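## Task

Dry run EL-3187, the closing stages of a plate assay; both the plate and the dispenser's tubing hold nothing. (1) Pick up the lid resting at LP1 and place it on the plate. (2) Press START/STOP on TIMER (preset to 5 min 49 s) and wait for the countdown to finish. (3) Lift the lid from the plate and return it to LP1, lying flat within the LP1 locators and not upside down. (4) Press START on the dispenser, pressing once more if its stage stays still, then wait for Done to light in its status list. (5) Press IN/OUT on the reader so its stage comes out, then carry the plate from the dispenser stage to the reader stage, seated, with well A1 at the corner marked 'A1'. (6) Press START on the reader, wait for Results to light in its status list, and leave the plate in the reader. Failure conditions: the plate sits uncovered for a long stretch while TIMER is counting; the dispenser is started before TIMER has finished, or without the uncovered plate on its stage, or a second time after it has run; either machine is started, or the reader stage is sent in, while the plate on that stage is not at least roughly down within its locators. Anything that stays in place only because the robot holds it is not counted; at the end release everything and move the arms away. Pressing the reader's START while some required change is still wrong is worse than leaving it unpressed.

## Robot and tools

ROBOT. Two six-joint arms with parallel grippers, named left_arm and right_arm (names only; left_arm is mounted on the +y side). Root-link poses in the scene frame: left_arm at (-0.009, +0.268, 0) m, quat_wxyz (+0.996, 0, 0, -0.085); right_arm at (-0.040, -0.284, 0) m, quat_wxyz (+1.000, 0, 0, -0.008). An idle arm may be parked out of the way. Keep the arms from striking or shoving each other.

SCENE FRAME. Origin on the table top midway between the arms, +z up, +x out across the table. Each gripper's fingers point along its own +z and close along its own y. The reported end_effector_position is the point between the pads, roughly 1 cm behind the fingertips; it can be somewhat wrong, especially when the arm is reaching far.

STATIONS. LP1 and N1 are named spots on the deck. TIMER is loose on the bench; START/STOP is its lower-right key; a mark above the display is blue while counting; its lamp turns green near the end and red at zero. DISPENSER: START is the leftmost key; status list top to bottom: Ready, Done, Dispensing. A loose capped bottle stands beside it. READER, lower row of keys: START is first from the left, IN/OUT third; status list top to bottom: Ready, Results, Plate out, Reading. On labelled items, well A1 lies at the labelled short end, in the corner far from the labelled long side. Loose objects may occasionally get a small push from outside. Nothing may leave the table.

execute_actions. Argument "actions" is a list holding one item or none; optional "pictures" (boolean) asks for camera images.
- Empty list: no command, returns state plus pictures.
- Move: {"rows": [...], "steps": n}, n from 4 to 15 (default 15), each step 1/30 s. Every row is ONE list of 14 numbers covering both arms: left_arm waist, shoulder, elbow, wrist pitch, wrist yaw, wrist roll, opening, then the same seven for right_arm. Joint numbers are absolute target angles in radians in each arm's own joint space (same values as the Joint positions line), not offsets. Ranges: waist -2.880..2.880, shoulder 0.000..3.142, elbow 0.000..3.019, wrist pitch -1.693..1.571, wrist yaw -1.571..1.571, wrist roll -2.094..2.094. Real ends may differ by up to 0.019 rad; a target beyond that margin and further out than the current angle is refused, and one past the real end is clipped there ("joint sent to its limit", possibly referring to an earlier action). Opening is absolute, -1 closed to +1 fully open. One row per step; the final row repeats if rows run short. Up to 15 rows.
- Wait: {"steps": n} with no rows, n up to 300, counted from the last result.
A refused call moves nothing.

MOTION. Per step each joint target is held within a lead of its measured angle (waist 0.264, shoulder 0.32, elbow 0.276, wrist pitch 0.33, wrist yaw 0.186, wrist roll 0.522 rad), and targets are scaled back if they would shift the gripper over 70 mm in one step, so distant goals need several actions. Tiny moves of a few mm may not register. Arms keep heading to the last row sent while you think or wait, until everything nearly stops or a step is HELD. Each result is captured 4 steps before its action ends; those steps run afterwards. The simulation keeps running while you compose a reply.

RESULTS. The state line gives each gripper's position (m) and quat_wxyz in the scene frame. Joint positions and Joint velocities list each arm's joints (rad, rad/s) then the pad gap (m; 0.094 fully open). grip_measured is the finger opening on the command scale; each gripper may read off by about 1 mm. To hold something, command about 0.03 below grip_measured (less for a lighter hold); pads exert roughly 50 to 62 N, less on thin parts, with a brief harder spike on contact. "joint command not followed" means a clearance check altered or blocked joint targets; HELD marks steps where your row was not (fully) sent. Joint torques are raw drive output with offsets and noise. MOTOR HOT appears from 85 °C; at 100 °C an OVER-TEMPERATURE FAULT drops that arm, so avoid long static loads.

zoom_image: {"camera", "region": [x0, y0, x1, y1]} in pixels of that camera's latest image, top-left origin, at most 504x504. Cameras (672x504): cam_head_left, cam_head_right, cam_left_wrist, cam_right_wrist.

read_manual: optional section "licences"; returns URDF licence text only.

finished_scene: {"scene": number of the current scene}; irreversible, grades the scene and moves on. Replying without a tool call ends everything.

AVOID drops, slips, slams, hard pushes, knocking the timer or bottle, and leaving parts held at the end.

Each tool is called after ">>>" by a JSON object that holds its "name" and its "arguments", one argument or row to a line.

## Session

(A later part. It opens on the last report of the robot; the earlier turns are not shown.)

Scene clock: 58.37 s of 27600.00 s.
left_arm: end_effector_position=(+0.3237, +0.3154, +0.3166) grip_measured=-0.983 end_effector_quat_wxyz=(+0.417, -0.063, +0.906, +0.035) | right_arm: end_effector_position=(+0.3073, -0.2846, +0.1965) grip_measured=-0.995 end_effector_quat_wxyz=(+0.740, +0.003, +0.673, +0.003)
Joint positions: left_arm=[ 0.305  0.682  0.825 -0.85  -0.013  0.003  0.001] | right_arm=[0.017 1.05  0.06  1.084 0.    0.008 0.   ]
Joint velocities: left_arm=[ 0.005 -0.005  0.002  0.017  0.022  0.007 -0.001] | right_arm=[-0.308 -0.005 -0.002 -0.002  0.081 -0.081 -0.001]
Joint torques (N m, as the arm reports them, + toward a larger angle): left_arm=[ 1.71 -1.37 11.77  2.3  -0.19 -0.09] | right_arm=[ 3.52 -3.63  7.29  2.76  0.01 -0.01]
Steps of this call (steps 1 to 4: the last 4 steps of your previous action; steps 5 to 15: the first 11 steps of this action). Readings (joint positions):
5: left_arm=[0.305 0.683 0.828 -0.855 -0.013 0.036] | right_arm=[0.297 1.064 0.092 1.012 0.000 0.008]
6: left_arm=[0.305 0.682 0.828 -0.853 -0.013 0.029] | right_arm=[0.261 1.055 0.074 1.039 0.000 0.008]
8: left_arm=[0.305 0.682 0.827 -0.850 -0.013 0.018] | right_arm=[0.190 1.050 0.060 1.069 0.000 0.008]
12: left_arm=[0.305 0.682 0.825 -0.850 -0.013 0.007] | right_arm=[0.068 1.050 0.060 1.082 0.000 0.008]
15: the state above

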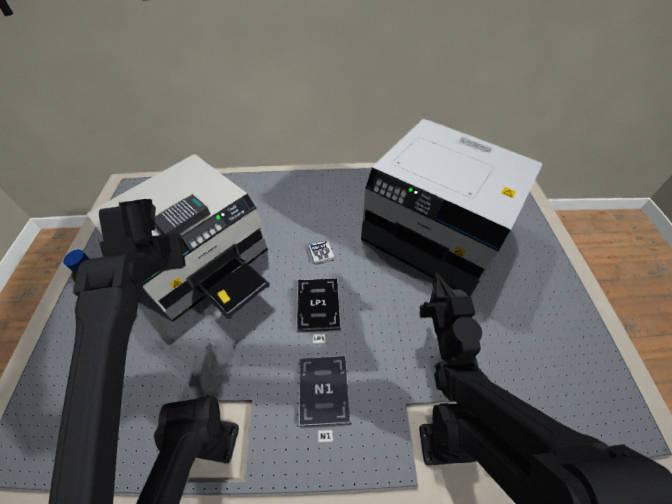

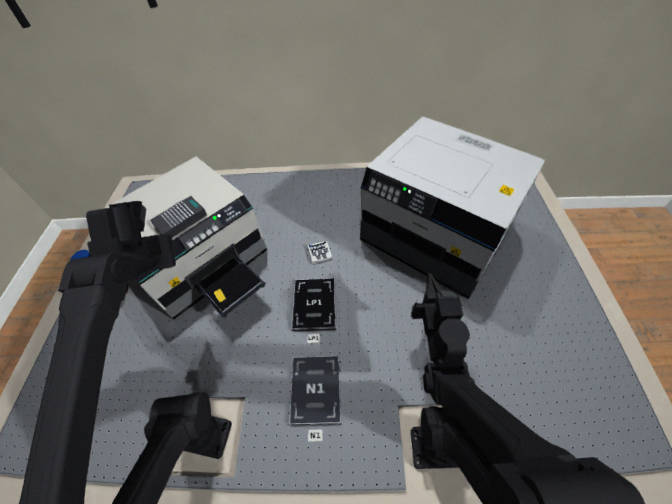

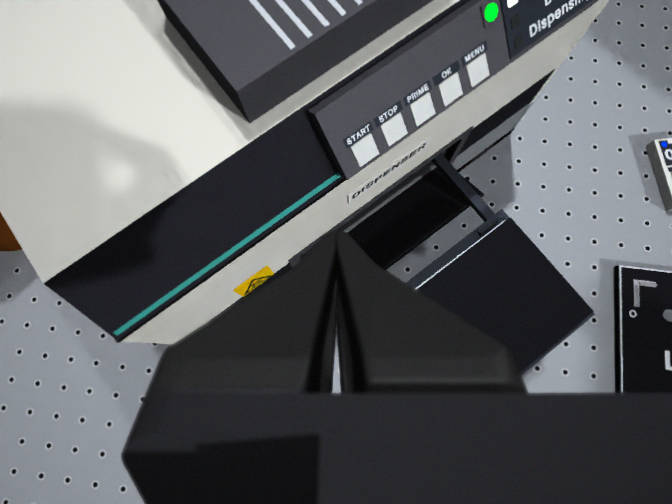

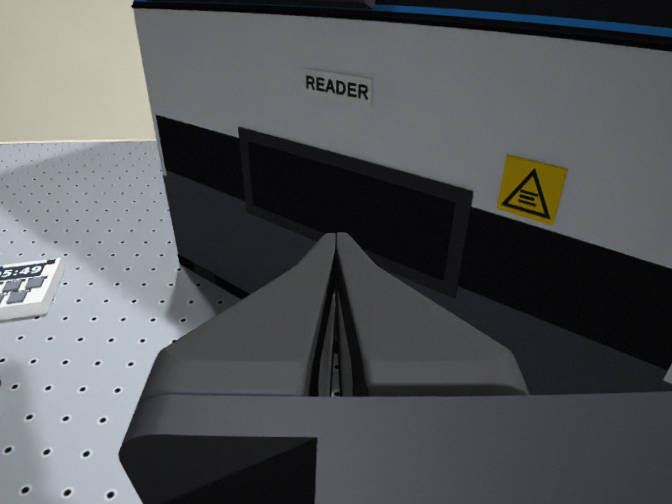

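>>> {"name": "execute_actions", "arguments": {
  "actions": [
    {"rows": [
[0.305,0.695,0.85,-0.826,-0.015,-0.012,-1.0, 0.0,1.05,0.06,1.10,0,0,-1.0],
[0.297,0.71,0.868,-0.825,-0.015,-0.012,-1.0, 0.0,1.05,0.06,1.10,0,0,-1.0],
[0.292,0.73,0.874,-0.824,-0.015,-0.012,-1.0, 0.0,1.05,0.06,1.10,0,0,-1.0],
[0.288,0.752,0.88,-0.823,-0.015,-0.012,-1.0, 0.0,1.05,0.06,1.10,0,0,-1.0],
[0.285,0.775,0.885,-0.822,-0.015,-0.012,-1.0, 0.0,1.05,0.06,1.10,0,0,-1.0],
[0.282,0.798,0.89,-0.82,-0.015,-0.012,-1.0, 0.0,1.05,0.06,1.10,0,0,-1.0],
[0.279,0.82,0.895,-0.819,-0.015,-0.012,-1.0, 0.0,1.05,0.06,1.10,0,0,-1.0],
[0.276,0.841,0.90,-0.817,-0.015,-0.012,-1.0, 0.0,1.05,0.06,1.10,0,0,-1.0],
[0.273,0.86,0.905,-0.816,-0.015,-0.012,-1.0, 0.0,1.05,0.06,1.10,0,0,-1.0],
[0.271,0.877,0.909,-0.815,-0.015,-0.012,-1.0, 0.0,1.05,0.06,1.10,0,0,-1.0],
[0.269,0.891,0.912,-0.814,-0.015,-0.012,-1.0, 0.0,1.05,0.06,1.10,0,0,-1.0],
[0.267,0.902,0.915,-0.813,-0.015,-0.012,-1.0, 0.0,1.05,0.06,1.10,0,0,-1.0],
[0.266,0.91,0.917,-0.812,-0.015,-0.012,-1.0, 0.0,1.05,0.06,1.10,0,0,-1.0],
[0.265,0.915,0.918,-0.812,-0.015,-0.012,-1.0, 0.0,1.05,0.06,1.10,0,0,-1.0],
[0.265,0.917,0.918,-0.812,-0.015,-0.012,-1.0, 0.0,1.05,0.06,1.10,0,0,-1.0]
], "steps": 15}
  ]
}}

>>> {"name": "execute_actions", "arguments": {
  "actions": [
    {"steps": 14}
  ],
  "pictures": true
}}

Scene clock: 64.77 s of 27600.00 s.
left_arm: end_effector_position=(+0.3575, +0.3129, +0.2708) grip_measured=-0.983 end_effector_quat_wxyz=(+0.351, -0.057, +0.934, +0.026) | right_arm: end_effector_position=(+0.3073, -0.2893, +0.1965) grip_measured=-0.995 end_effector_quat_wxyz=(+0.740, +0.007, +0.673, -0.002)
Joint positions: left_arm=[ 0.286  0.856  0.842 -0.837 -0.013 -0.001  0.001] | right_arm=[0.003 1.05  0.06  1.084 0.    0.008 0.   ]
Joint velocities: left_arm=[-0.093  0.728  0.061  0.042 -0.037  0.066 -0.001] | right_arm=[ 0.005 -0.005  0.002  0.002 -0.007  0.007  0.   ]
Joint torques (N m, as the arm reports them, + toward a larger angle): left_arm=[-0.2  -4.52 17.24  1.98 -0.19 -0.06] | right_arm=[ 2.84 -3.78  7.27  2.77  0.01 -0.01]
Steps of this call (steps 1 to 4: the last 4 steps of your previous action; steps 5 to 30: the robot went on to your last target; steps 31 to 181: nothing new was sent; steps 182 to 192: the first 11 steps of this action). Readings (joint positions):
182: left_arm=[0.305 0.682 0.825 -0.850 -0.013 -0.001] | right_arm=[0.003 1.050 0.060 1.084 0.000 0.008]
183: left_arm=[0.305 0.683 0.825 -0.850 -0.013 -0.001] | right_arm=[0.003 1.050 0.060 1.084 0.000 0.008]
185: left_arm=[0.305 0.696 0.825 -0.848 -0.013 -0.001] | right_arm=[0.003 1.050 0.060 1.084 0.000 0.008]
189: left_arm=[0.296 0.775 0.833 -0.843 -0.013 -0.001] | right_arm=[0.003 1.050 0.060 1.084 0.000 0.008]
192: the state above

Scene clock: 65.23 s of 27600.00 s.
left_arm: end_effector_position=(+0.3703, +0.3109, +0.2507) grip_measured=-0.983 end_effector_quat_wxyz=(+0.323, -0.053, +0.945, +0.023) | right_arm: end_effector_position=(+0.3073, -0.2893, +0.1965) grip_measured=-0.995 end_effector_quat_wxyz=(+0.740, +0.007, +0.673, -0.002)
Joint positions: left_arm=[ 0.277  0.93   0.853 -0.834 -0.013 -0.001  0.001] | right_arm=[0.003 1.05  0.06  1.084 0.    0.008 0.   ]
Joint velocities: left_arm=[-0.015 -0.024 -0.002  0.002  0.051  0.007 -0.001] | right_arm=[-0.005 -0.005  0.002  0.007 -0.066  0.007 -0.   ]
Joint torques (N m, as the arm reports them, + toward a larger angle): left_arm=[-0.27 -5.74 16.93  2.04 -0.19 -0.06] | right_arm=[ 2.86 -3.8   7.27  2.76  0.01 -0.01]
Kept back: nothing.
Steps of this call (steps 1 to 4: the last 4 steps of your previous action; steps 5 to 14: the robot went on to your last target). Readings (joint positions):
1: left_arm=[0.283 0.879 0.844 -0.836 -0.013 -0.001] | right_arm=[0.003 1.050 0.060 1.084 0.000 0.008]
2: left_arm=[0.281 0.898 0.844 -0.835 -0.013 -0.001] | right_arm=[0.003 1.050 0.060 1.084 0.000 0.008]
4: left_arm=[0.278 0.923 0.844 -0.834 -0.013 -0.001] | right_arm=[0.003 1.050 0.060 1.084 0.000 0.008]
8: left_arm=[0.277 0.930 0.846 -0.834 -0.013 -0.001] | right_arm=[0.003 1.050 0.060 1.084 0.000 0.008]
14: the state above

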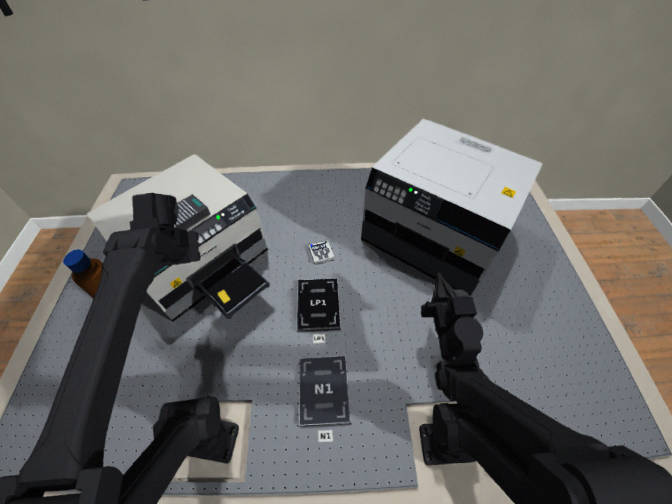

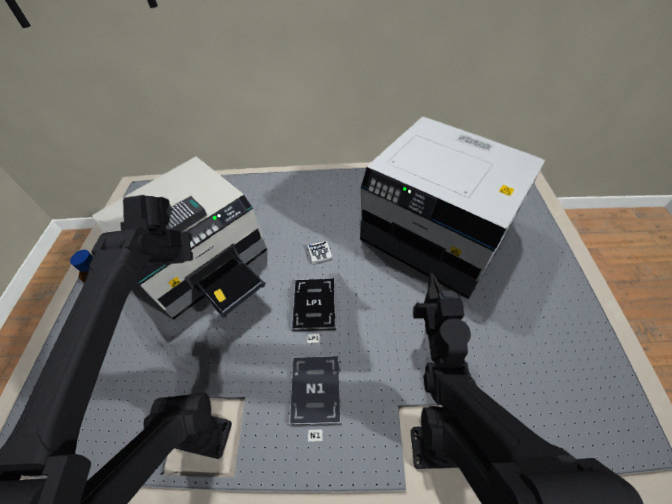

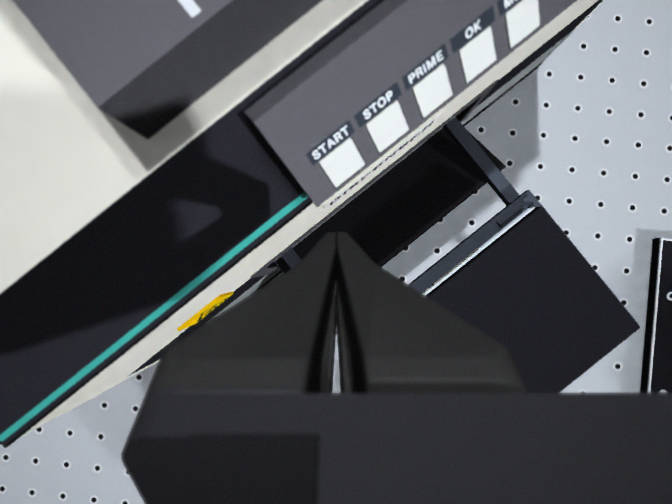

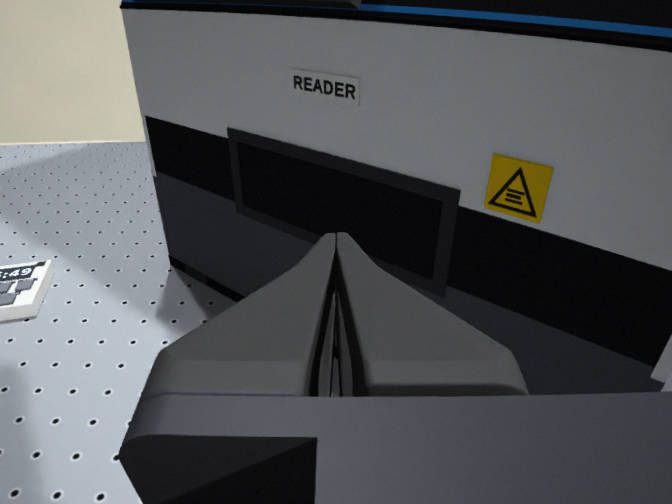

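>>> {"name": "zoom_image", "arguments": {
  "camera": "cam_left_wrist",
  "region": [236, 60, 488, 249]
}}

>>> {"name": "zoom_image", "arguments": {
  "camera": "cam_left_wrist",
  "region": [400, 170, 568, 296]
}}

Region (236, 60, 488, 249) of cam_left_wrist's 672x504 image, scaled by 2.000, with more detail than that image has; it fills the top 378 rows of this view, and the rest is white.

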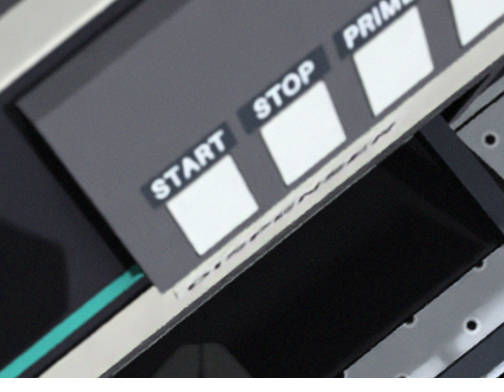

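Region (400, 170, 568, 296) of cam_left_wrist's 672x504 image, scaled by 3.000, with more detail than that image has; it fills the top 378 rows of this view, and the rest is white.

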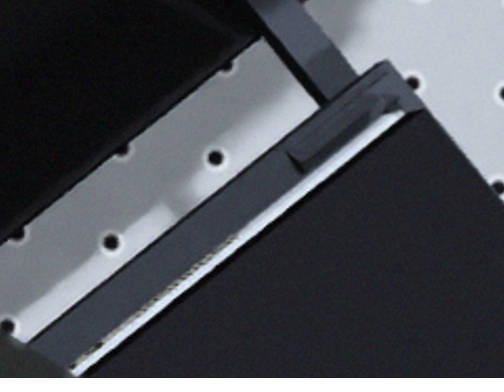

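>>> {"name": "execute_actions", "arguments": {
  "actions": [
    {"rows": [
[0.258,0.92,0.92,-0.84,-0.015,0.0,-1.0, 0.0,1.05,0.06,1.10,0,0,-1.0],
[0.248,0.925,0.924,-0.865,-0.015,0.02,-1.0, 0.0,1.05,0.06,1.10,0,0,-1.0],
[0.235,0.935,0.93,-0.895,-0.015,0.05,-1.0, 0.0,1.05,0.06,1.10,0,0,-1.0],
[0.22,0.95,0.937,-0.925,-0.015,0.085,-1.0, 0.0,1.05,0.06,1.10,0,0,-1.0],
[0.205,0.968,0.945,-0.955,-0.015,0.125,-1.0, 0.0,1.05,0.06,1.10,0,0,-1.0],
[0.19,0.988,0.953,-0.985,-0.015,0.165,-1.0, 0.0,1.05,0.06,1.10,0,0,-1.0],
[0.175,1.008,0.962,-1.013,-0.015,0.205,-1.0, 0.0,1.05,0.06,1.10,0,0,-1.0],
[0.16,1.029,0.971,-1.04,-0.015,0.245,-0.9, 0.0,1.05,0.06,1.10,0,0,-1.0],
[0.145,1.05,0.98,-1.066,-0.015,0.285,-0.8, 0.0,1.05,0.06,1.10,0,0,-1.0],
[0.13,1.071,0.989,-1.091,-0.015,0.325,-0.65, 0.0,1.05,0.06,1.10,0,0,-1.0],
[0.116,1.092,0.998,-1.115,-0.015,0.365,-0.5, 0.0,1.05,0.06,1.10,0,0,-1.0],
[0.102,1.113,1.007,-1.138,-0.015,0.405,-0.35, 0.0,1.05,0.06,1.10,0,0,-1.0],
[0.089,1.134,1.016,-1.16,-0.015,0.445,-0.2, 0.0,1.05,0.06,1.10,0,0,-1.0],
[0.077,1.154,1.025,-1.181,-0.015,0.48,-0.05, 0.0,1.05,0.06,1.10,0,0,-1.0],
[0.066,1.173,1.033,-1.201,-0.015,0.515,0.1, 0.0,1.05,0.06,1.10,0,0,-1.0]
], "steps": 15}
  ]
}}

>>> {"name": "execute_actions", "arguments": {
  "actions": [
    {"rows": [
[0.056,1.191,1.04,-1.22,-0.015,0.545,0.25, 0.0,1.05,0.06,1.10,0,0,-1.0],
[0.047,1.207,1.046,-1.237,-0.015,0.572,0.4, 0.0,1.05,0.06,1.10,0,0,-1.0],
[0.04,1.221,1.051,-1.252,-0.015,0.595,0.55, 0.0,1.05,0.06,1.10,0,0,-1.0],
[0.034,1.234,1.055,-1.265,-0.015,0.615,0.7, 0.0,1.05,0.06,1.10,0,0,-1.0],
[0.029,1.245,1.058,-1.276,-0.015,0.63,0.85, 0.0,1.05,0.06,1.10,0,0,-1.0],
[0.026,1.254,1.06,-1.285,-0.015,0.642,1.0, 0.0,1.05,0.06,1.10,0,0,-1.0],
[0.024,1.261,1.061,-1.291,-0.015,0.65,1.0, 0.0,1.05,0.06,1.10,0,0,-1.0],
[0.023,1.266,1.062,-1.295,-0.015,0.654,1.0, 0.0,1.05,0.06,1.10,0,0,-1.0],
[0.022,1.27,1.062,-1.297,-0.015,0.656,1.0, 0.0,1.05,0.06,1.10,0,0,-1.0],
[0.022,1.272,1.062,-1.297,-0.015,0.656,1.0, 0.0,1.05,0.06,1.10,0,0,-1.0]
], "steps": 15}
  ]
}}

>>> {"name": "execute_actions", "arguments": {
  "actions": [
    {"steps": 10}
  ],
  "pictures": true
}}

Scene clock: 68.50 s of 27600.00 s.
left_arm: end_effector_position=(+0.3557, +0.2638, +0.2260) grip_measured=-0.573 end_effector_quat_wxyz=(+0.204, +0.110, +0.972, +0.026) | right_arm: end_effector_position=(+0.3073, -0.2893, +0.1965) grip_measured=-0.995 end_effector_quat_wxyz=(+0.740, +0.007, +0.673, -0.002)
Joint positions: left_arm=[ 0.152  1.031  0.929 -1.054 -0.013  0.21   0.02 ] | right_arm=[0.003 1.05  0.06  1.084 0.    0.008 0.   ]
Joint velocities: left_arm=[-0.484  0.728  0.3   -0.701 -0.051  0.96   0.143] | right_arm=[-0.005 -0.015 -0.007 -0.012 -0.022  0.037 -0.001]
Joint torques (N m, as the arm reports them, + toward a larger angle): left_arm=[ 0.17 -4.49 15.41  0.69 -0.14  0.13] | right_arm=[ 2.88 -3.74  7.27  2.75  0.01 -0.01]
Steps of this call (steps 1 to 30: the robot went on to your last target; steps 31 to 87: nothing new was sent; steps 88 to 98: the first 11 steps of this action). Readings (joint positions):
88: left_arm=[0.277 0.930 0.853 -0.834 -0.013 -0.001] | right_arm=[0.003 1.050 0.060 1.084 0.000 0.008]
89: left_arm=[0.275 0.930 0.854 -0.838 -0.013 0.001] | right_arm=[0.003 1.050 0.060 1.084 0.000 0.008]
91: left_arm=[0.263 0.931 0.860 -0.870 -0.013 0.018] | right_arm=[0.003 1.050 0.060 1.084 0.000 0.008]
95: left_arm=[0.204 0.966 0.895 -0.977 -0.013 0.112] | right_arm=[0.003 1.050 0.060 1.084 0.000 0.008]
98: the state above

Scene clock: 69.00 s of 27600.00 s.
left_arm: end_effector_position=(+0.3346, +0.2224, +0.1640) grip_measured=+1.000 end_effector_quat_wxyz=(+0.007, +0.365, +0.931, +0.008) | right_arm: end_effector_position=(+0.3073, -0.2893, +0.1965) grip_measured=-0.995 end_effector_quat_wxyz=(+0.740, +0.007, +0.673, -0.002)
Joint positions: left_arm=[ 0.031  1.269  0.997 -1.282 -0.013  0.608  0.094] | right_arm=[0.003 1.05  0.06  1.084 0.    0.008 0.   ]
Joint velocities: left_arm=[-0.015  0.024  0.007 -0.051 -0.051  0.256  0.   ] | right_arm=[-0.015 -0.005 -0.002 -0.012 -0.037  0.051 -0.001]
Joint torques (N m, as the arm reports them, + toward a larger angle): left_arm=[ 0.46 -7.34 15.37 -0.1  -0.1   0.11] | right_arm=[ 2.85 -3.84  7.28  2.78  0.01 -0.01]
Steps of this call (steps 1 to 4: the last 4 steps of your previous action; steps 5 to 15: the first 11 steps of this action). Readings (joint positions):
5: left_arm=[0.084 1.155 0.967 -1.168 -0.013 0.389] | right_arm=[0.003 1.050 0.060 1.084 0.000 0.008]
6: left_arm=[0.073 1.176 0.973 -1.188 -0.013 0.422] | right_arm=[0.003 1.050 0.060 1.084 0.000 0.008]
8: left_arm=[0.055 1.213 0.982 -1.223 -0.013 0.483] | right_arm=[0.003 1.050 0.060 1.084 0.000 0.008]
12: left_arm=[0.034 1.258 0.994 -1.269 -0.013 0.572] | right_arm=[0.003 1.050 0.060 1.084 0.000 0.008]
15: the state above

Scene clock: 69.33 s of 27600.00 s.
left_arm: end_effector_position=(+0.3358, +0.2222, +0.1662) grip_measured=+1.000 end_effector_quat_wxyz=(+0.008, +0.380, +0.925, +0.009) | right_arm: end_effector_position=(+0.3073, -0.2893, +0.1965) grip_measured=-0.995 end_effector_quat_wxyz=(+0.740, +0.007, +0.673, -0.002)
Joint positions: left_arm=[ 0.031  1.269  1.003 -1.285 -0.013  0.641  0.094] | right_arm=[0.003 1.05  0.06  1.084 0.    0.008 0.   ]
Joint velocities: left_arm=[ 0.005 -0.015 -0.002  0.007 -0.037  0.007  0.   ] | right_arm=[-0.005  0.005 -0.012 -0.002 -0.022 -0.007  0.   ]
Joint torques (N m, as the arm reports them, + toward a larger angle): left_arm=[-0.02 -7.72 14.85 -0.13 -0.12  0.11] | right_arm=[ 2.96 -3.79  7.27  2.78  0.01 -0.01]
Kept back: nothing.
Steps of this call (steps 1 to 4: the last 4 steps of your previous action; steps 5 to 10: the robot went on to your last target). Readings (joint positions):
1: left_arm=[0.031 1.269 0.998 -1.283 -0.013 0.615] | right_arm=[0.003 1.050 0.060 1.084 0.000 0.008]
2: left_arm=[0.031 1.269 0.998 -1.284 -0.013 0.621] | right_arm=[0.003 1.050 0.060 1.084 0.000 0.008]
4: left_arm=[0.031 1.269 1.000 -1.285 -0.013 0.630] | right_arm=[0.003 1.050 0.060 1.084 0.000 0.008]
8: left_arm=[0.031 1.269 1.003 -1.285 -0.013 0.638] | right_arm=[0.003 1.050 0.060 1.084 0.000 0.008]
10: the state above

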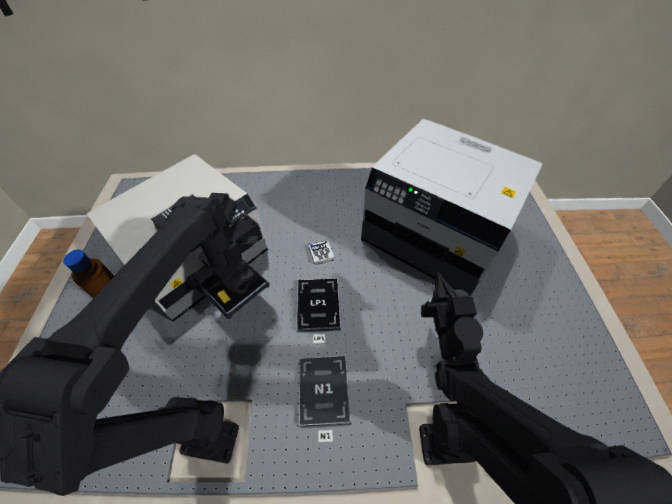

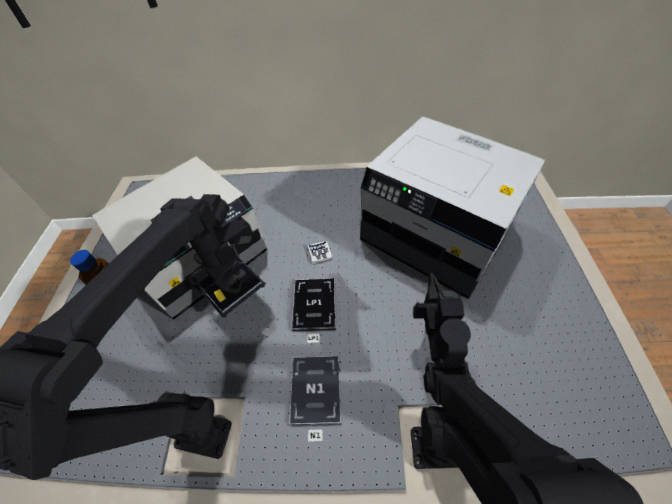

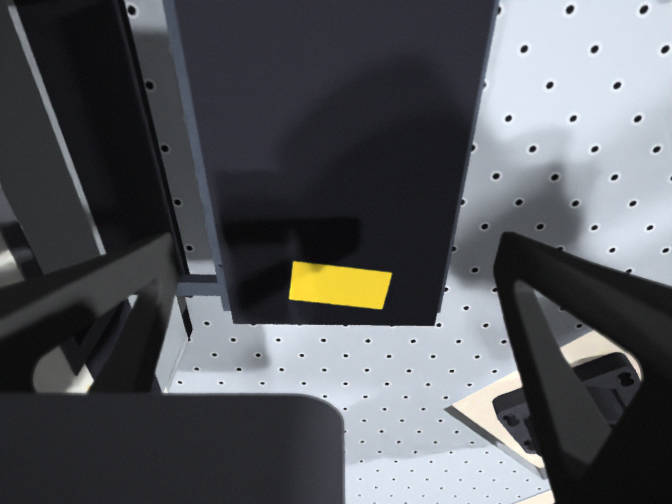

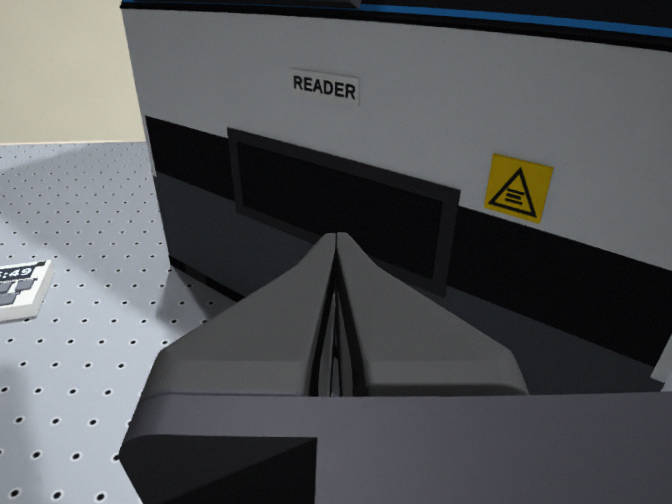

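>>> {"name": "execute_actions", "arguments": {
  "actions": [
    {"rows": [
[0.026,1.277,1.035,-1.283,-0.015,0.656,1.0, 0.0,1.05,0.06,1.10,0,0,-1.0],
[0.028,1.28,1.01,-1.27,-0.015,0.656,1.0, 0.0,1.05,0.06,1.10,0,0,-1.0],
[0.03,1.283,1.004,-1.262,-0.015,0.656,1.0, 0.0,1.05,0.06,1.10,0,0,-1.0],
[0.03,1.287,1.0,-1.253,-0.015,0.656,1.0, 0.0,1.05,0.06,1.10,0,0,-1.0],
[0.03,1.291,0.995,-1.243,-0.015,0.656,1.0, 0.0,1.05,0.06,1.10,0,0,-1.0],
[0.03,1.295,0.99,-1.233,-0.015,0.656,1.0, 0.0,1.05,0.06,1.10,0,0,-1.0],
[0.03,1.298,0.985,-1.224,-0.015,0.656,1.0, 0.0,1.05,0.06,1.10,0,0,-1.0],
[0.03,1.301,0.98,-1.215,-0.015,0.656,1.0, 0.0,1.05,0.06,1.10,0,0,-1.0],
[0.03,1.304,0.975,-1.207,-0.015,0.656,1.0, 0.0,1.05,0.06,1.10,0,0,-1.0],
[0.03,1.306,0.971,-1.20,-0.015,0.656,1.0, 0.0,1.05,0.06,1.10,0,0,-1.0],
[0.03,1.308,0.967,-1.194,-0.015,0.656,1.0, 0.0,1.05,0.06,1.10,0,0,-1.0],
[0.03,1.310,0.964,-1.189,-0.015,0.656,1.0, 0.0,1.05,0.06,1.10,0,0,-1.0],
[0.03,1.312,0.961,-1.184,-0.015,0.656,1.0, 0.0,1.05,0.06,1.10,0,0,-1.0],
[0.03,1.313,0.958,-1.18,-0.015,0.656,1.0, 0.0,1.05,0.06,1.10,0,0,-1.0],
[0.03,1.314,0.956,-1.177,-0.015,0.656,1.0, 0.0,1.05,0.06,1.10,0,0,-1.0]
], "steps": 15}
  ]
}}

>>> {"name": "execute_actions", "arguments": {
  "actions": [
    {"steps": 14}
  ],
  "pictures": true
}}

Scene clock: 70.27 s of 27600.00 s.
left_arm: end_effector_position=(+0.3415, +0.2214, +0.1488) grip_measured=+1.000 end_effector_quat_wxyz=(+0.015, +0.382, +0.924, +0.011) | right_arm: end_effector_position=(+0.3073, -0.2893, +0.1965) grip_measured=-0.995 end_effector_quat_wxyz=(+0.740, +0.007, +0.673, -0.002)
Joint positions: left_arm=[ 0.031  1.29   0.974 -1.221 -0.013  0.644  0.094] | right_arm=[0.003 1.05  0.06  1.084 0.    0.008 0.   ]
Joint velocities: left_arm=[ 0.005  0.132 -0.159  0.208 -0.051  0.022  0.   ] | right_arm=[ 0.005 -0.005  0.017 -0.002  0.051 -0.022  0.001]
Joint torques (N m, as the arm reports them, + toward a larger angle): left_arm=[ 0.57 -7.65  9.89  0.73 -0.12  0.13] | right_arm=[ 2.85 -3.77  7.27  2.76  0.01 -0.01]
Steps of this call (steps 1 to 17: the robot went on to your last target; steps 18 to 28: the first 11 steps of this action). Readings (joint positions):
18: left_arm=[0.031 1.269 1.003 -1.285 -0.013 0.644] | right_arm=[0.003 1.050 0.060 1.084 0.000 0.008]
19: left_arm=[0.031 1.269 1.003 -1.285 -0.013 0.644] | right_arm=[0.003 1.050 0.060 1.084 0.000 0.008]
21: left_arm=[0.031 1.270 1.003 -1.279 -0.013 0.644] | right_arm=[0.003 1.050 0.060 1.084 0.000 0.008]
25: left_arm=[0.031 1.277 0.990 -1.246 -0.013 0.644] | right_arm=[0.003 1.050 0.060 1.084 0.000 0.008]
28: the state above

Scene clock: 70.73 s of 27600.00 s.
left_arm: end_effector_position=(+0.3402, +0.2216, +0.1339) grip_measured=+1.000 end_effector_quat_wxyz=(+0.008, +0.382, +0.924, +0.009) | right_arm: end_effector_position=(+0.3073, -0.2893, +0.1965) grip_measured=-0.995 end_effector_quat_wxyz=(+0.740, +0.007, +0.673, -0.002)
Joint positions: left_arm=[ 0.031  1.309  0.95  -1.191 -0.013  0.644  0.094] | right_arm=[0.003 1.05  0.06  1.084 0.    0.008 0.   ]
Joint velocities: left_arm=[-0.005  0.005  0.022 -0.012  0.037  0.007  0.   ] | right_arm=[-0.005  0.005 -0.007 -0.002 -0.066 -0.081 -0.001]
Joint torques (N m, as the arm reports them, + toward a larger angle): left_arm=[ 0.82 -8.02 10.03  0.72 -0.12  0.12] | right_arm=[ 2.86 -3.79  7.27  2.74  0.   -0.01]
Kept back: nothing.
Steps of this call (steps 1 to 4: the last 4 steps of your previous action; steps 5 to 14: the robot went on to your last target). Readings (joint positions):
1: left_arm=[0.031 1.294 0.969 -1.215 -0.013 0.644] | right_arm=[0.003 1.050 0.060 1.084 0.000 0.008]
2: left_arm=[0.031 1.298 0.964 -1.209 -0.013 0.644] | right_arm=[0.003 1.050 0.060 1.084 0.000 0.008]
4: left_arm=[0.031 1.305 0.956 -1.199 -0.013 0.644] | right_arm=[0.003 1.050 0.060 1.084 0.000 0.008]
8: left_arm=[0.031 1.309 0.950 -1.193 -0.013 0.644] | right_arm=[0.003 1.050 0.060 1.084 0.000 0.008]
14: the state above

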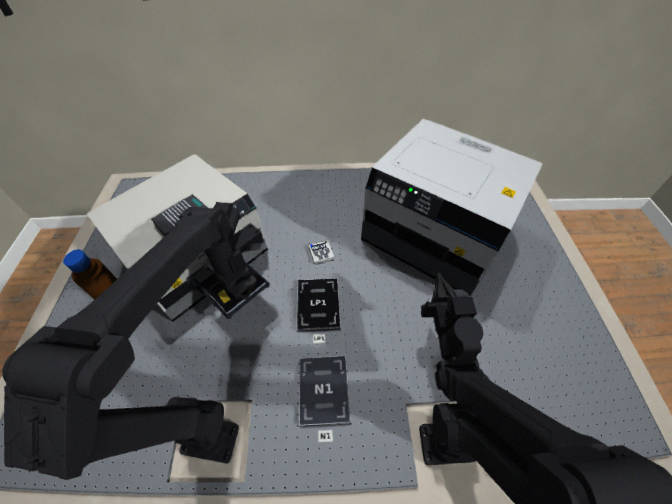

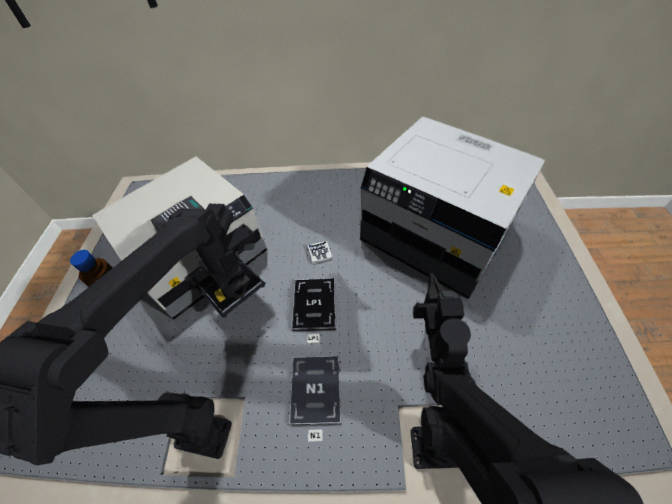

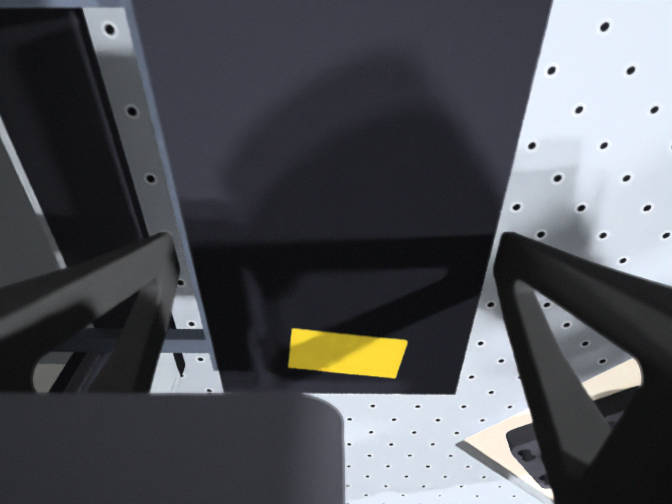

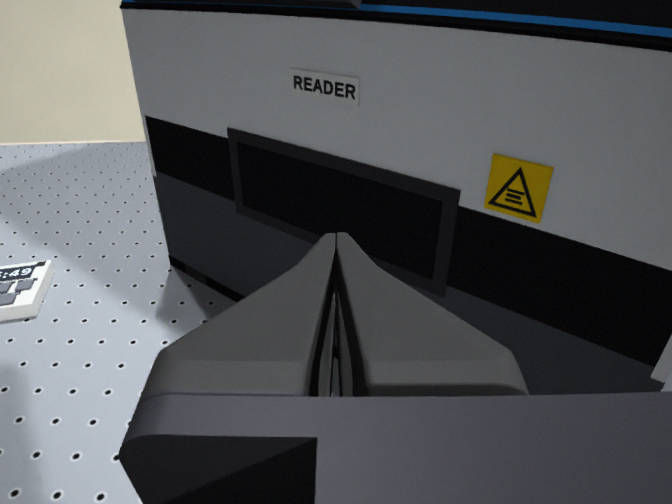

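>>> {"name": "execute_actions", "arguments": {
  "actions": [
    {"rows": [
[0.03,1.314,0.954,-1.175,-0.015,0.656,1.0, 0.0,1.05,0.06,1.10,0,0,-1.0],
[0.03,1.314,0.952,-1.173,-0.015,0.656,1.0, 0.0,1.05,0.06,1.10,0,0,-1.0],
[0.03,1.314,0.951,-1.171,-0.015,0.656,1.0, 0.0,1.05,0.06,1.10,0,0,-1.0],
[0.03,1.314,0.950,-1.17,-0.015,0.656,1.0, 0.0,1.05,0.06,1.10,0,0,-1.0],
[0.03,1.314,0.949,-1.169,-0.015,0.656,1.0, 0.0,1.05,0.06,1.10,0,0,-1.0],
[0.03,1.314,0.948,-1.168,-0.015,0.656,1.0, 0.0,1.05,0.06,1.10,0,0,-1.0],
[0.03,1.314,0.947,-1.167,-0.015,0.656,1.0, 0.0,1.05,0.06,1.10,0,0,-1.0]
], "steps": 10}
  ]
}}

>>> {"name": "execute_actions", "arguments": {
  "actions": [
    {"steps": 20}
  ]
}}

Scene clock: 71.37 s of 27600.00 s.
left_arm: end_effector_position=(+0.3418, +0.2214, +0.1338) grip_measured=+1.000 end_effector_quat_wxyz=(+0.011, +0.382, +0.924, +0.010) | right_arm: end_effector_position=(+0.3073, -0.2893, +0.1965) grip_measured=-0.995 end_effector_quat_wxyz=(+0.740, +0.007, +0.673, -0.002)
Joint positions: left_arm=[ 0.031  1.309  0.95  -1.185 -0.013  0.644  0.094] | right_arm=[0.003 1.05  0.06  1.084 0.    0.008 0.   ]
Joint velocities: left_arm=[-0.015 -0.005 -0.056  0.027  0.066 -0.007  0.   ] | right_arm=[-0.015 -0.005  0.002  0.002  0.022 -0.081 -0.   ]
Joint torques (N m, as the arm reports them, + toward a larger angle): left_arm=[ 0.6  -7.98  9.37  0.75 -0.12  0.12] | right_arm=[ 2.85 -3.85  7.27  2.77  0.01 -0.01]
Steps of this call (steps 1 to 13: the robot went on to your last target; steps 14 to 19: the first 6 steps of this action). Readings (joint positions):
14: left_arm=[0.031 1.309 0.950 -1.191 -0.013 0.644] | right_arm=[0.003 1.050 0.060 1.084 0.000 0.008]
15: left_arm=[0.031 1.309 0.950 -1.190 -0.013 0.644] | right_arm=[0.003 1.050 0.060 1.084 0.000 0.008]
17: left_arm=[0.031 1.309 0.950 -1.188 -0.013 0.644] | right_arm=[0.003 1.050 0.060 1.084 0.000 0.008]
19: the state above

Scene clock: 72.03 s of 27600.00 s.
left_arm: end_effector_position=(+0.3404, +0.2216, +0.1319) grip_measured=+1.000 end_effector_quat_wxyz=(+0.010, +0.382, +0.924, +0.009) | right_arm: end_effector_position=(+0.3073, -0.2893, +0.1965) grip_measured=-0.995 end_effector_quat_wxyz=(+0.740, +0.007, +0.673, -0.002)
Joint positions: left_arm=[ 0.031  1.309  0.944 -1.182 -0.013  0.644  0.094] | right_arm=[0.003 1.05  0.06  1.084 0.    0.008 0.   ]
Joint velocities: left_arm=[-0.015 -0.015 -0.002 -0.017  0.022  0.022  0.   ] | right_arm=[ 0.005 -0.005  0.017 -0.002 -0.081  0.037 -0.001]
Joint torques (N m, as the arm reports them, + toward a larger angle): left_arm=[ 0.66 -8.16  9.62  0.82 -0.12  0.13] | right_arm=[ 2.87 -3.8   7.27  2.77  0.01 -0.01]
Kept back: nothing.
Steps of this call (steps 1 to 4: the last 4 steps of your previous action; steps 5 to 15: the robot went on to your last target; steps 16 to 20: nothing new was sent). Readings (joint positions):
1: left_arm=[0.031 1.309 0.949 -1.183 -0.013 0.644] | right_arm=[0.003 1.050 0.060 1.084 0.000 0.008]
2: left_arm=[0.031 1.309 0.948 -1.182 -0.013 0.644] | right_arm=[0.003 1.050 0.060 1.084 0.000 0.008]
4: left_arm=[0.031 1.309 0.946 -1.182 -0.013 0.644] | right_arm=[0.003 1.050 0.060 1.084 0.000 0.008]
8: left_arm=[0.031 1.309 0.944 -1.182 -0.013 0.644] | right_arm=[0.003 1.050 0.060 1.084 0.000 0.008]
20: the state above
All arms were judged still, so your last target was given up. Only a new action makes them travel on or press farther. Fingers that are still opening or closing keep moving.

>>> {"name": "zoom_image", "arguments": {
  "camera": "cam_head_left",
  "region": [350, 150, 470, 240]
}}

Region (350, 150, 470, 240) of cam_head_left's 672x504 image, scaled by 4.200, with more detail than that image has; it fills the top 378 rows of this view, and the rest is white.

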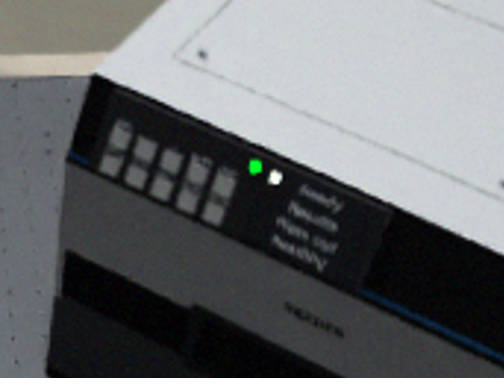

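>>> {"name": "execute_actions", "arguments": {
  "actions": [
    {"steps": 300}
  ]
}}

>>> {"name": "execute_actions", "arguments": {
  "actions": [
    {"steps": 300}
  ]
}}

>>> {"name": "execute_actions", "arguments": {
  "actions": [
    {"steps": 300}
  ]
}}

>>> {"name": "execute_actions", "arguments": {
  "actions": [
    {"steps": 300}
  ]
}}

>>> {"name": "execute_actions", "arguments": {
  "actions": [
    {"steps": 300}
  ]
}}

>>> {"name": "execute_actions", "arguments": {
  "actions": [
    {"steps": 300}
  ],
  "pictures": true
}}

Scene clock: 82.03 s of 27600.00 s.
left_arm: end_effector_position=(+0.3404, +0.2216, +0.1319) grip_measured=+1.000 end_effector_quat_wxyz=(+0.010, +0.382, +0.924, +0.009) | right_arm: end_effector_position=(+0.3073, -0.2893, +0.1965) grip_measured=-0.995 end_effector_quat_wxyz=(+0.740, +0.007, +0.673, -0.002)
Joint positions: left_arm=[ 0.031  1.309  0.944 -1.182 -0.013  0.644  0.094] | right_arm=[0.003 1.05  0.06  1.084 0.    0.008 0.   ]
Joint velocities: left_arm=[-0.005 -0.005  0.007  0.012 -0.007  0.007  0.   ] | right_arm=[-0.005 -0.005  0.002 -0.002 -0.022 -0.066  0.001]
Joint torques (N m, as the arm reports them, + toward a larger angle): left_arm=[ 0.76 -8.04  9.7   0.83 -0.12  0.14] | right_arm=[ 2.87 -3.75  7.28  2.76  0.01 -0.01]
Kept back: nothing.
Steps of this call (steps 1 to 300: nothing new was sent). Readings (joint positions):
1: left_arm=[0.031 1.309 0.944 -1.182 -0.013 0.644] | right_arm=[0.003 1.050 0.060 1.084 0.000 0.008]
2: left_arm=[0.031 1.309 0.944 -1.182 -0.013 0.644] | right_arm=[0.003 1.050 0.060 1.084 0.000 0.008]
4: left_arm=[0.031 1.309 0.944 -1.182 -0.013 0.644] | right_arm=[0.003 1.050 0.060 1.084 0.000 0.008]
8: left_arm=[0.031 1.309 0.944 -1.182 -0.013 0.644] | right_arm=[0.003 1.050 0.060 1.084 0.000 0.008]
300: the state above

Scene clock: 92.03 s of 27600.00 s.
left_arm: end_effector_position=(+0.3404, +0.2216, +0.1319) grip_measured=+1.000 end_effector_quat_wxyz=(+0.010, +0.382, +0.924, +0.009) | right_arm: end_effector_position=(+0.3073, -0.2893, +0.1965) grip_measured=-0.995 end_effector_quat_wxyz=(+0.740, +0.007, +0.673, -0.002)
Joint positions: left_arm=[ 0.031  1.309  0.944 -1.182 -0.013  0.644  0.094] | right_arm=[0.003 1.05  0.06  1.084 0.    0.008 0.   ]
Joint velocities: left_arm=[-0.005 -0.005  0.022  0.007  0.007 -0.007  0.   ] | right_arm=[ 0.005 -0.005 -0.017 -0.007  0.051  0.139 -0.   ]
Joint torques (N m, as the arm reports them, + toward a larger angle): left_arm=[ 0.75 -8.03  9.67  0.83 -0.13  0.12] | right_arm=[ 2.88 -3.82  7.28  2.76  0.   -0.01]
Kept back: nothing.
Steps of this call (steps 1 to 300: nothing new was sent). Readings (joint positions):
1: left_arm=[0.031 1.309 0.944 -1.182 -0.013 0.644] | right_arm=[0.003 1.050 0.060 1.084 0.000 0.008]
2: left_arm=[0.031 1.309 0.944 -1.182 -0.013 0.644] | right_arm=[0.003 1.050 0.060 1.084 0.000 0.008]
4: left_arm=[0.031 1.309 0.944 -1.182 -0.013 0.644] | right_arm=[0.003 1.050 0.060 1.084 0.000 0.008]
8: left_arm=[0.031 1.309 0.944 -1.182 -0.013 0.644] | right_arm=[0.003 1.050 0.060 1.084 0.000 0.008]
300: the state above

Scene clock: 102.03 s of 27600.00 s.
left_arm: end_effector_position=(+0.3404, +0.2216, +0.1319) grip_measured=+1.000 end_effector_quat_wxyz=(+0.010, +0.382, +0.924, +0.009) | right_arm: end_effector_position=(+0.3073, -0.2893, +0.1965) grip_measured=-0.995 end_effector_quat_wxyz=(+0.740, +0.007, +0.673, -0.002)
Joint positions: left_arm=[ 0.031  1.309  0.944 -1.182 -0.013  0.644  0.094] | right_arm=[0.003 1.05  0.06  1.084 0.    0.008 0.   ]
Joint velocities: left_arm=[-0.015  0.005 -0.007 -0.007 -0.007 -0.022  0.   ] | right_arm=[ 0.015 -0.005 -0.017 -0.017 -0.051 -0.051 -0.001]
Joint torques (N m, as the arm reports them, + toward a larger angle): left_arm=[ 0.77 -8.09  9.66  0.84 -0.11  0.13] | right_arm=[ 2.89 -3.82  7.28  2.76  0.01 -0.01]
Kept back: nothing.
Steps of this call (steps 1 to 300: nothing new was sent). Readings (joint positions):
1: left_arm=[0.031 1.309 0.944 -1.182 -0.013 0.644] | right_arm=[0.003 1.050 0.060 1.084 0.000 0.008]
2: left_arm=[0.031 1.309 0.944 -1.182 -0.013 0.644] | right_arm=[0.003 1.050 0.060 1.084 0.000 0.008]
4: left_arm=[0.031 1.309 0.944 -1.182 -0.013 0.644] | right_arm=[0.003 1.050 0.060 1.084 0.000 0.008]
8: left_arm=[0.031 1.309 0.944 -1.182 -0.013 0.644] | right_arm=[0.003 1.050 0.060 1.084 0.000 0.008]
300: the state above

Scene clock: 112.03 s of 27600.00 s.
left_arm: end_effector_position=(+0.3404, +0.2216, +0.1319) grip_measured=+1.000 end_effector_quat_wxyz=(+0.010, +0.382, +0.924, +0.009) | right_arm: end_effector_position=(+0.3073, -0.2893, +0.1965) grip_measured=-0.995 end_effector_quat_wxyz=(+0.740, +0.007, +0.673, -0.002)
Joint positions: left_arm=[ 0.031  1.309  0.944 -1.182 -0.013  0.644  0.094] | right_arm=[0.003 1.05  0.06  1.084 0.    0.008 0.   ]
Joint velocities: left_arm=[ 0.015 -0.005  0.017  0.012  0.007  0.037  0.   ] | right_arm=[-0.005 -0.015 -0.012 -0.002  0.007  0.007  0.001]
Joint torques (N m, as the arm reports them, + toward a larger angle): left_arm=[ 0.64 -8.08  9.66  0.79 -0.12  0.13] | right_arm=[ 2.83 -3.84  7.27  2.76  0.   -0.01]
Kept back: nothing.
Steps of this call (steps 1 to 300: nothing new was sent). Readings (joint positions):
1: left_arm=[0.031 1.309 0.944 -1.182 -0.013 0.644] | right_arm=[0.003 1.050 0.060 1.084 0.000 0.008]
2: left_arm=[0.031 1.309 0.944 -1.182 -0.013 0.644] | right_arm=[0.003 1.050 0.060 1.084 0.000 0.008]
4: left_arm=[0.031 1.309 0.944 -1.182 -0.013 0.644] | right_arm=[0.003 1.050 0.060 1.084 0.000 0.008]
8: left_arm=[0.031 1.309 0.944 -1.182 -0.013 0.644] | right_arm=[0.003 1.050 0.060 1.084 0.000 0.008]
300: the state above

Scene clock: 122.03 s of 27600.00 s.
left_arm: end_effector_position=(+0.3404, +0.2216, +0.1319) grip_measured=+1.000 end_effector_quat_wxyz=(+0.010, +0.382, +0.924, +0.009) | right_arm: end_effector_position=(+0.3073, -0.2893, +0.1965) grip_measured=-0.995 end_effector_quat_wxyz=(+0.740, +0.007, +0.673, -0.002)
Joint positions: left_arm=[ 0.031  1.309  0.944 -1.182 -0.013  0.644  0.094] | right_arm=[0.003 1.05  0.06  1.084 0.    0.008 0.   ]
Joint velocities: left_arm=[-0.015 -0.034 -0.012 -0.022 -0.051 -0.007  0.   ] | right_arm=[ 0.005 -0.005 -0.002 -0.002 -0.081  0.037  0.   ]
Joint torques (N m, as the arm reports them, + toward a larger angle): left_arm=[ 0.93 -8.15  9.64  0.85 -0.1   0.13] | right_arm=[ 2.92 -3.81  7.28  2.77  0.01 -0.01]
Kept back: nothing.
Steps of this call (steps 1 to 300: nothing new was sent). Readings (joint positions):
1: left_arm=[0.031 1.309 0.944 -1.182 -0.013 0.644] | right_arm=[0.003 1.050 0.060 1.084 0.000 0.008]
2: left_arm=[0.031 1.309 0.944 -1.182 -0.013 0.644] | right_arm=[0.003 1.050 0.060 1.084 0.000 0.008]
4: left_arm=[0.031 1.309 0.944 -1.182 -0.013 0.644] | right_arm=[0.003 1.050 0.060 1.084 0.000 0.008]
8: left_arm=[0.031 1.309 0.944 -1.182 -0.013 0.644] | right_arm=[0.003 1.050 0.060 1.084 0.000 0.008]
300: the state above

Scene clock: 132.03 s of 27600.00 s.
left_arm: end_effector_position=(+0.3404, +0.2216, +0.1319) grip_measured=+1.000 end_effector_quat_wxyz=(+0.010, +0.382, +0.924, +0.009) | right_arm: end_effector_position=(+0.3073, -0.2893, +0.1965) grip_measured=-0.995 end_effector_quat_wxyz=(+0.740, +0.007, +0.673, -0.002)
Joint positions: left_arm=[ 0.031  1.309  0.944 -1.182 -0.013  0.644  0.094] | right_arm=[0.003 1.05  0.06  1.084 0.    0.008 0.   ]
Joint velocities: left_arm=[-0.005  0.015 -0.007  0.012 -0.007  0.022  0.   ] | right_arm=[-0.005 -0.015  0.002 -0.012  0.007  0.051  0.   ]
Joint torques (N m, as the arm reports them, + toward a larger angle): left_arm=[ 0.93 -8.2   9.67  0.85 -0.12  0.12] | right_arm=[ 2.89 -3.86  7.27  2.79  0.01 -0.01]
Kept back: nothing.
Steps of this call (steps 1 to 300: nothing new was sent). Readings (joint positions):
1: left_arm=[0.031 1.309 0.944 -1.182 -0.013 0.644] | right_arm=[0.003 1.050 0.060 1.084 0.000 0.008]
2: left_arm=[0.031 1.309 0.944 -1.182 -0.013 0.644] | right_arm=[0.003 1.050 0.060 1.084 0.000 0.008]
4: left_arm=[0.031 1.309 0.944 -1.182 -0.013 0.644] | right_arm=[0.003 1.050 0.060 1.084 0.000 0.008]
8: left_arm=[0.031 1.309 0.944 -1.182 -0.013 0.644] | right_arm=[0.003 1.050 0.060 1.084 0.000 0.008]
300: the state above

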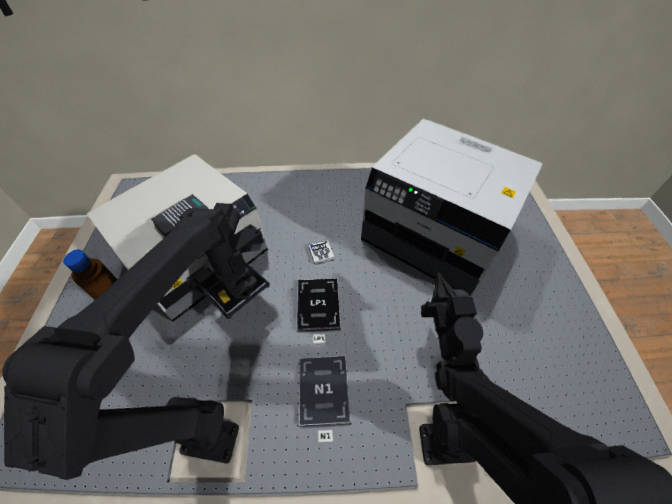

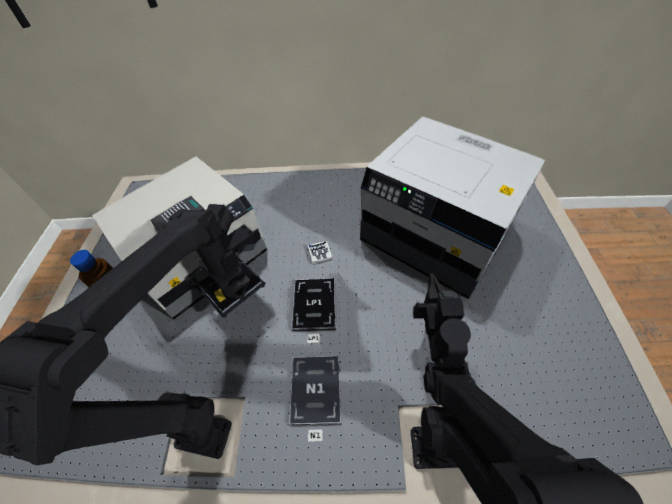

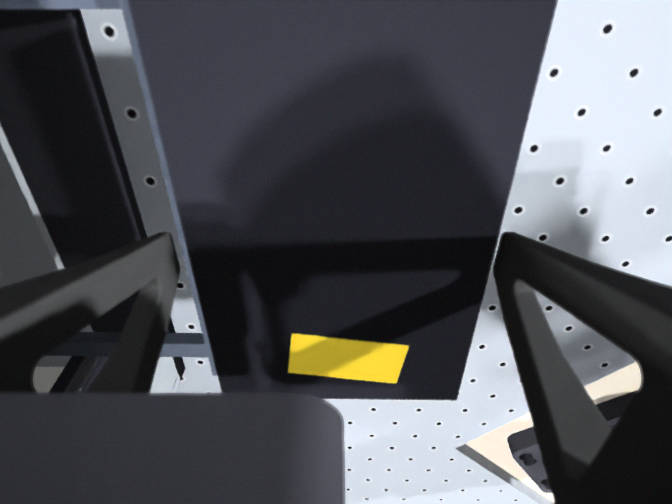

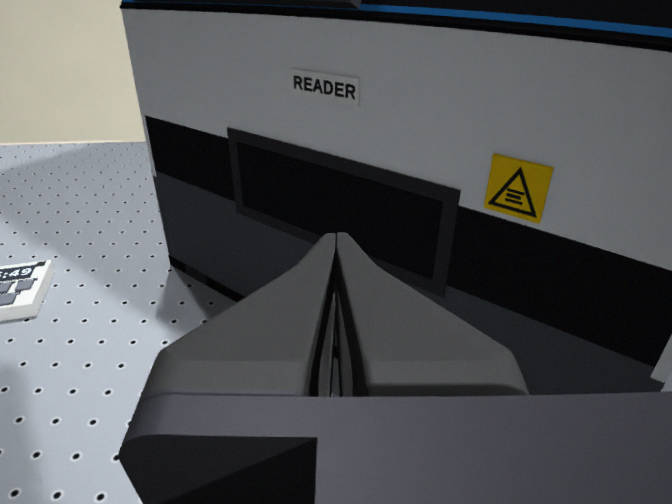

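>>> {"name": "zoom_image", "arguments": {
  "camera": "cam_head_left",
  "region": [290, 230, 350, 275]
}}

Region (290, 230, 350, 275) of cam_head_left's 672x504 image, scaled by 8.400, with more detail than that image has; it fills the top 378 rows of this view, and the rest is white.

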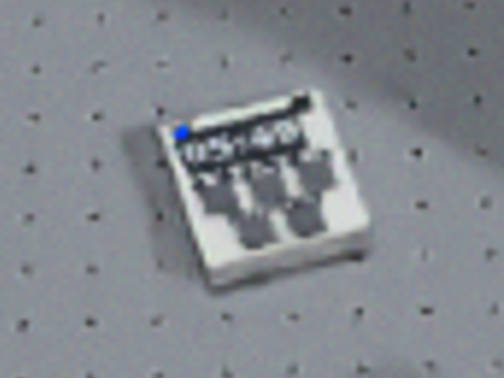

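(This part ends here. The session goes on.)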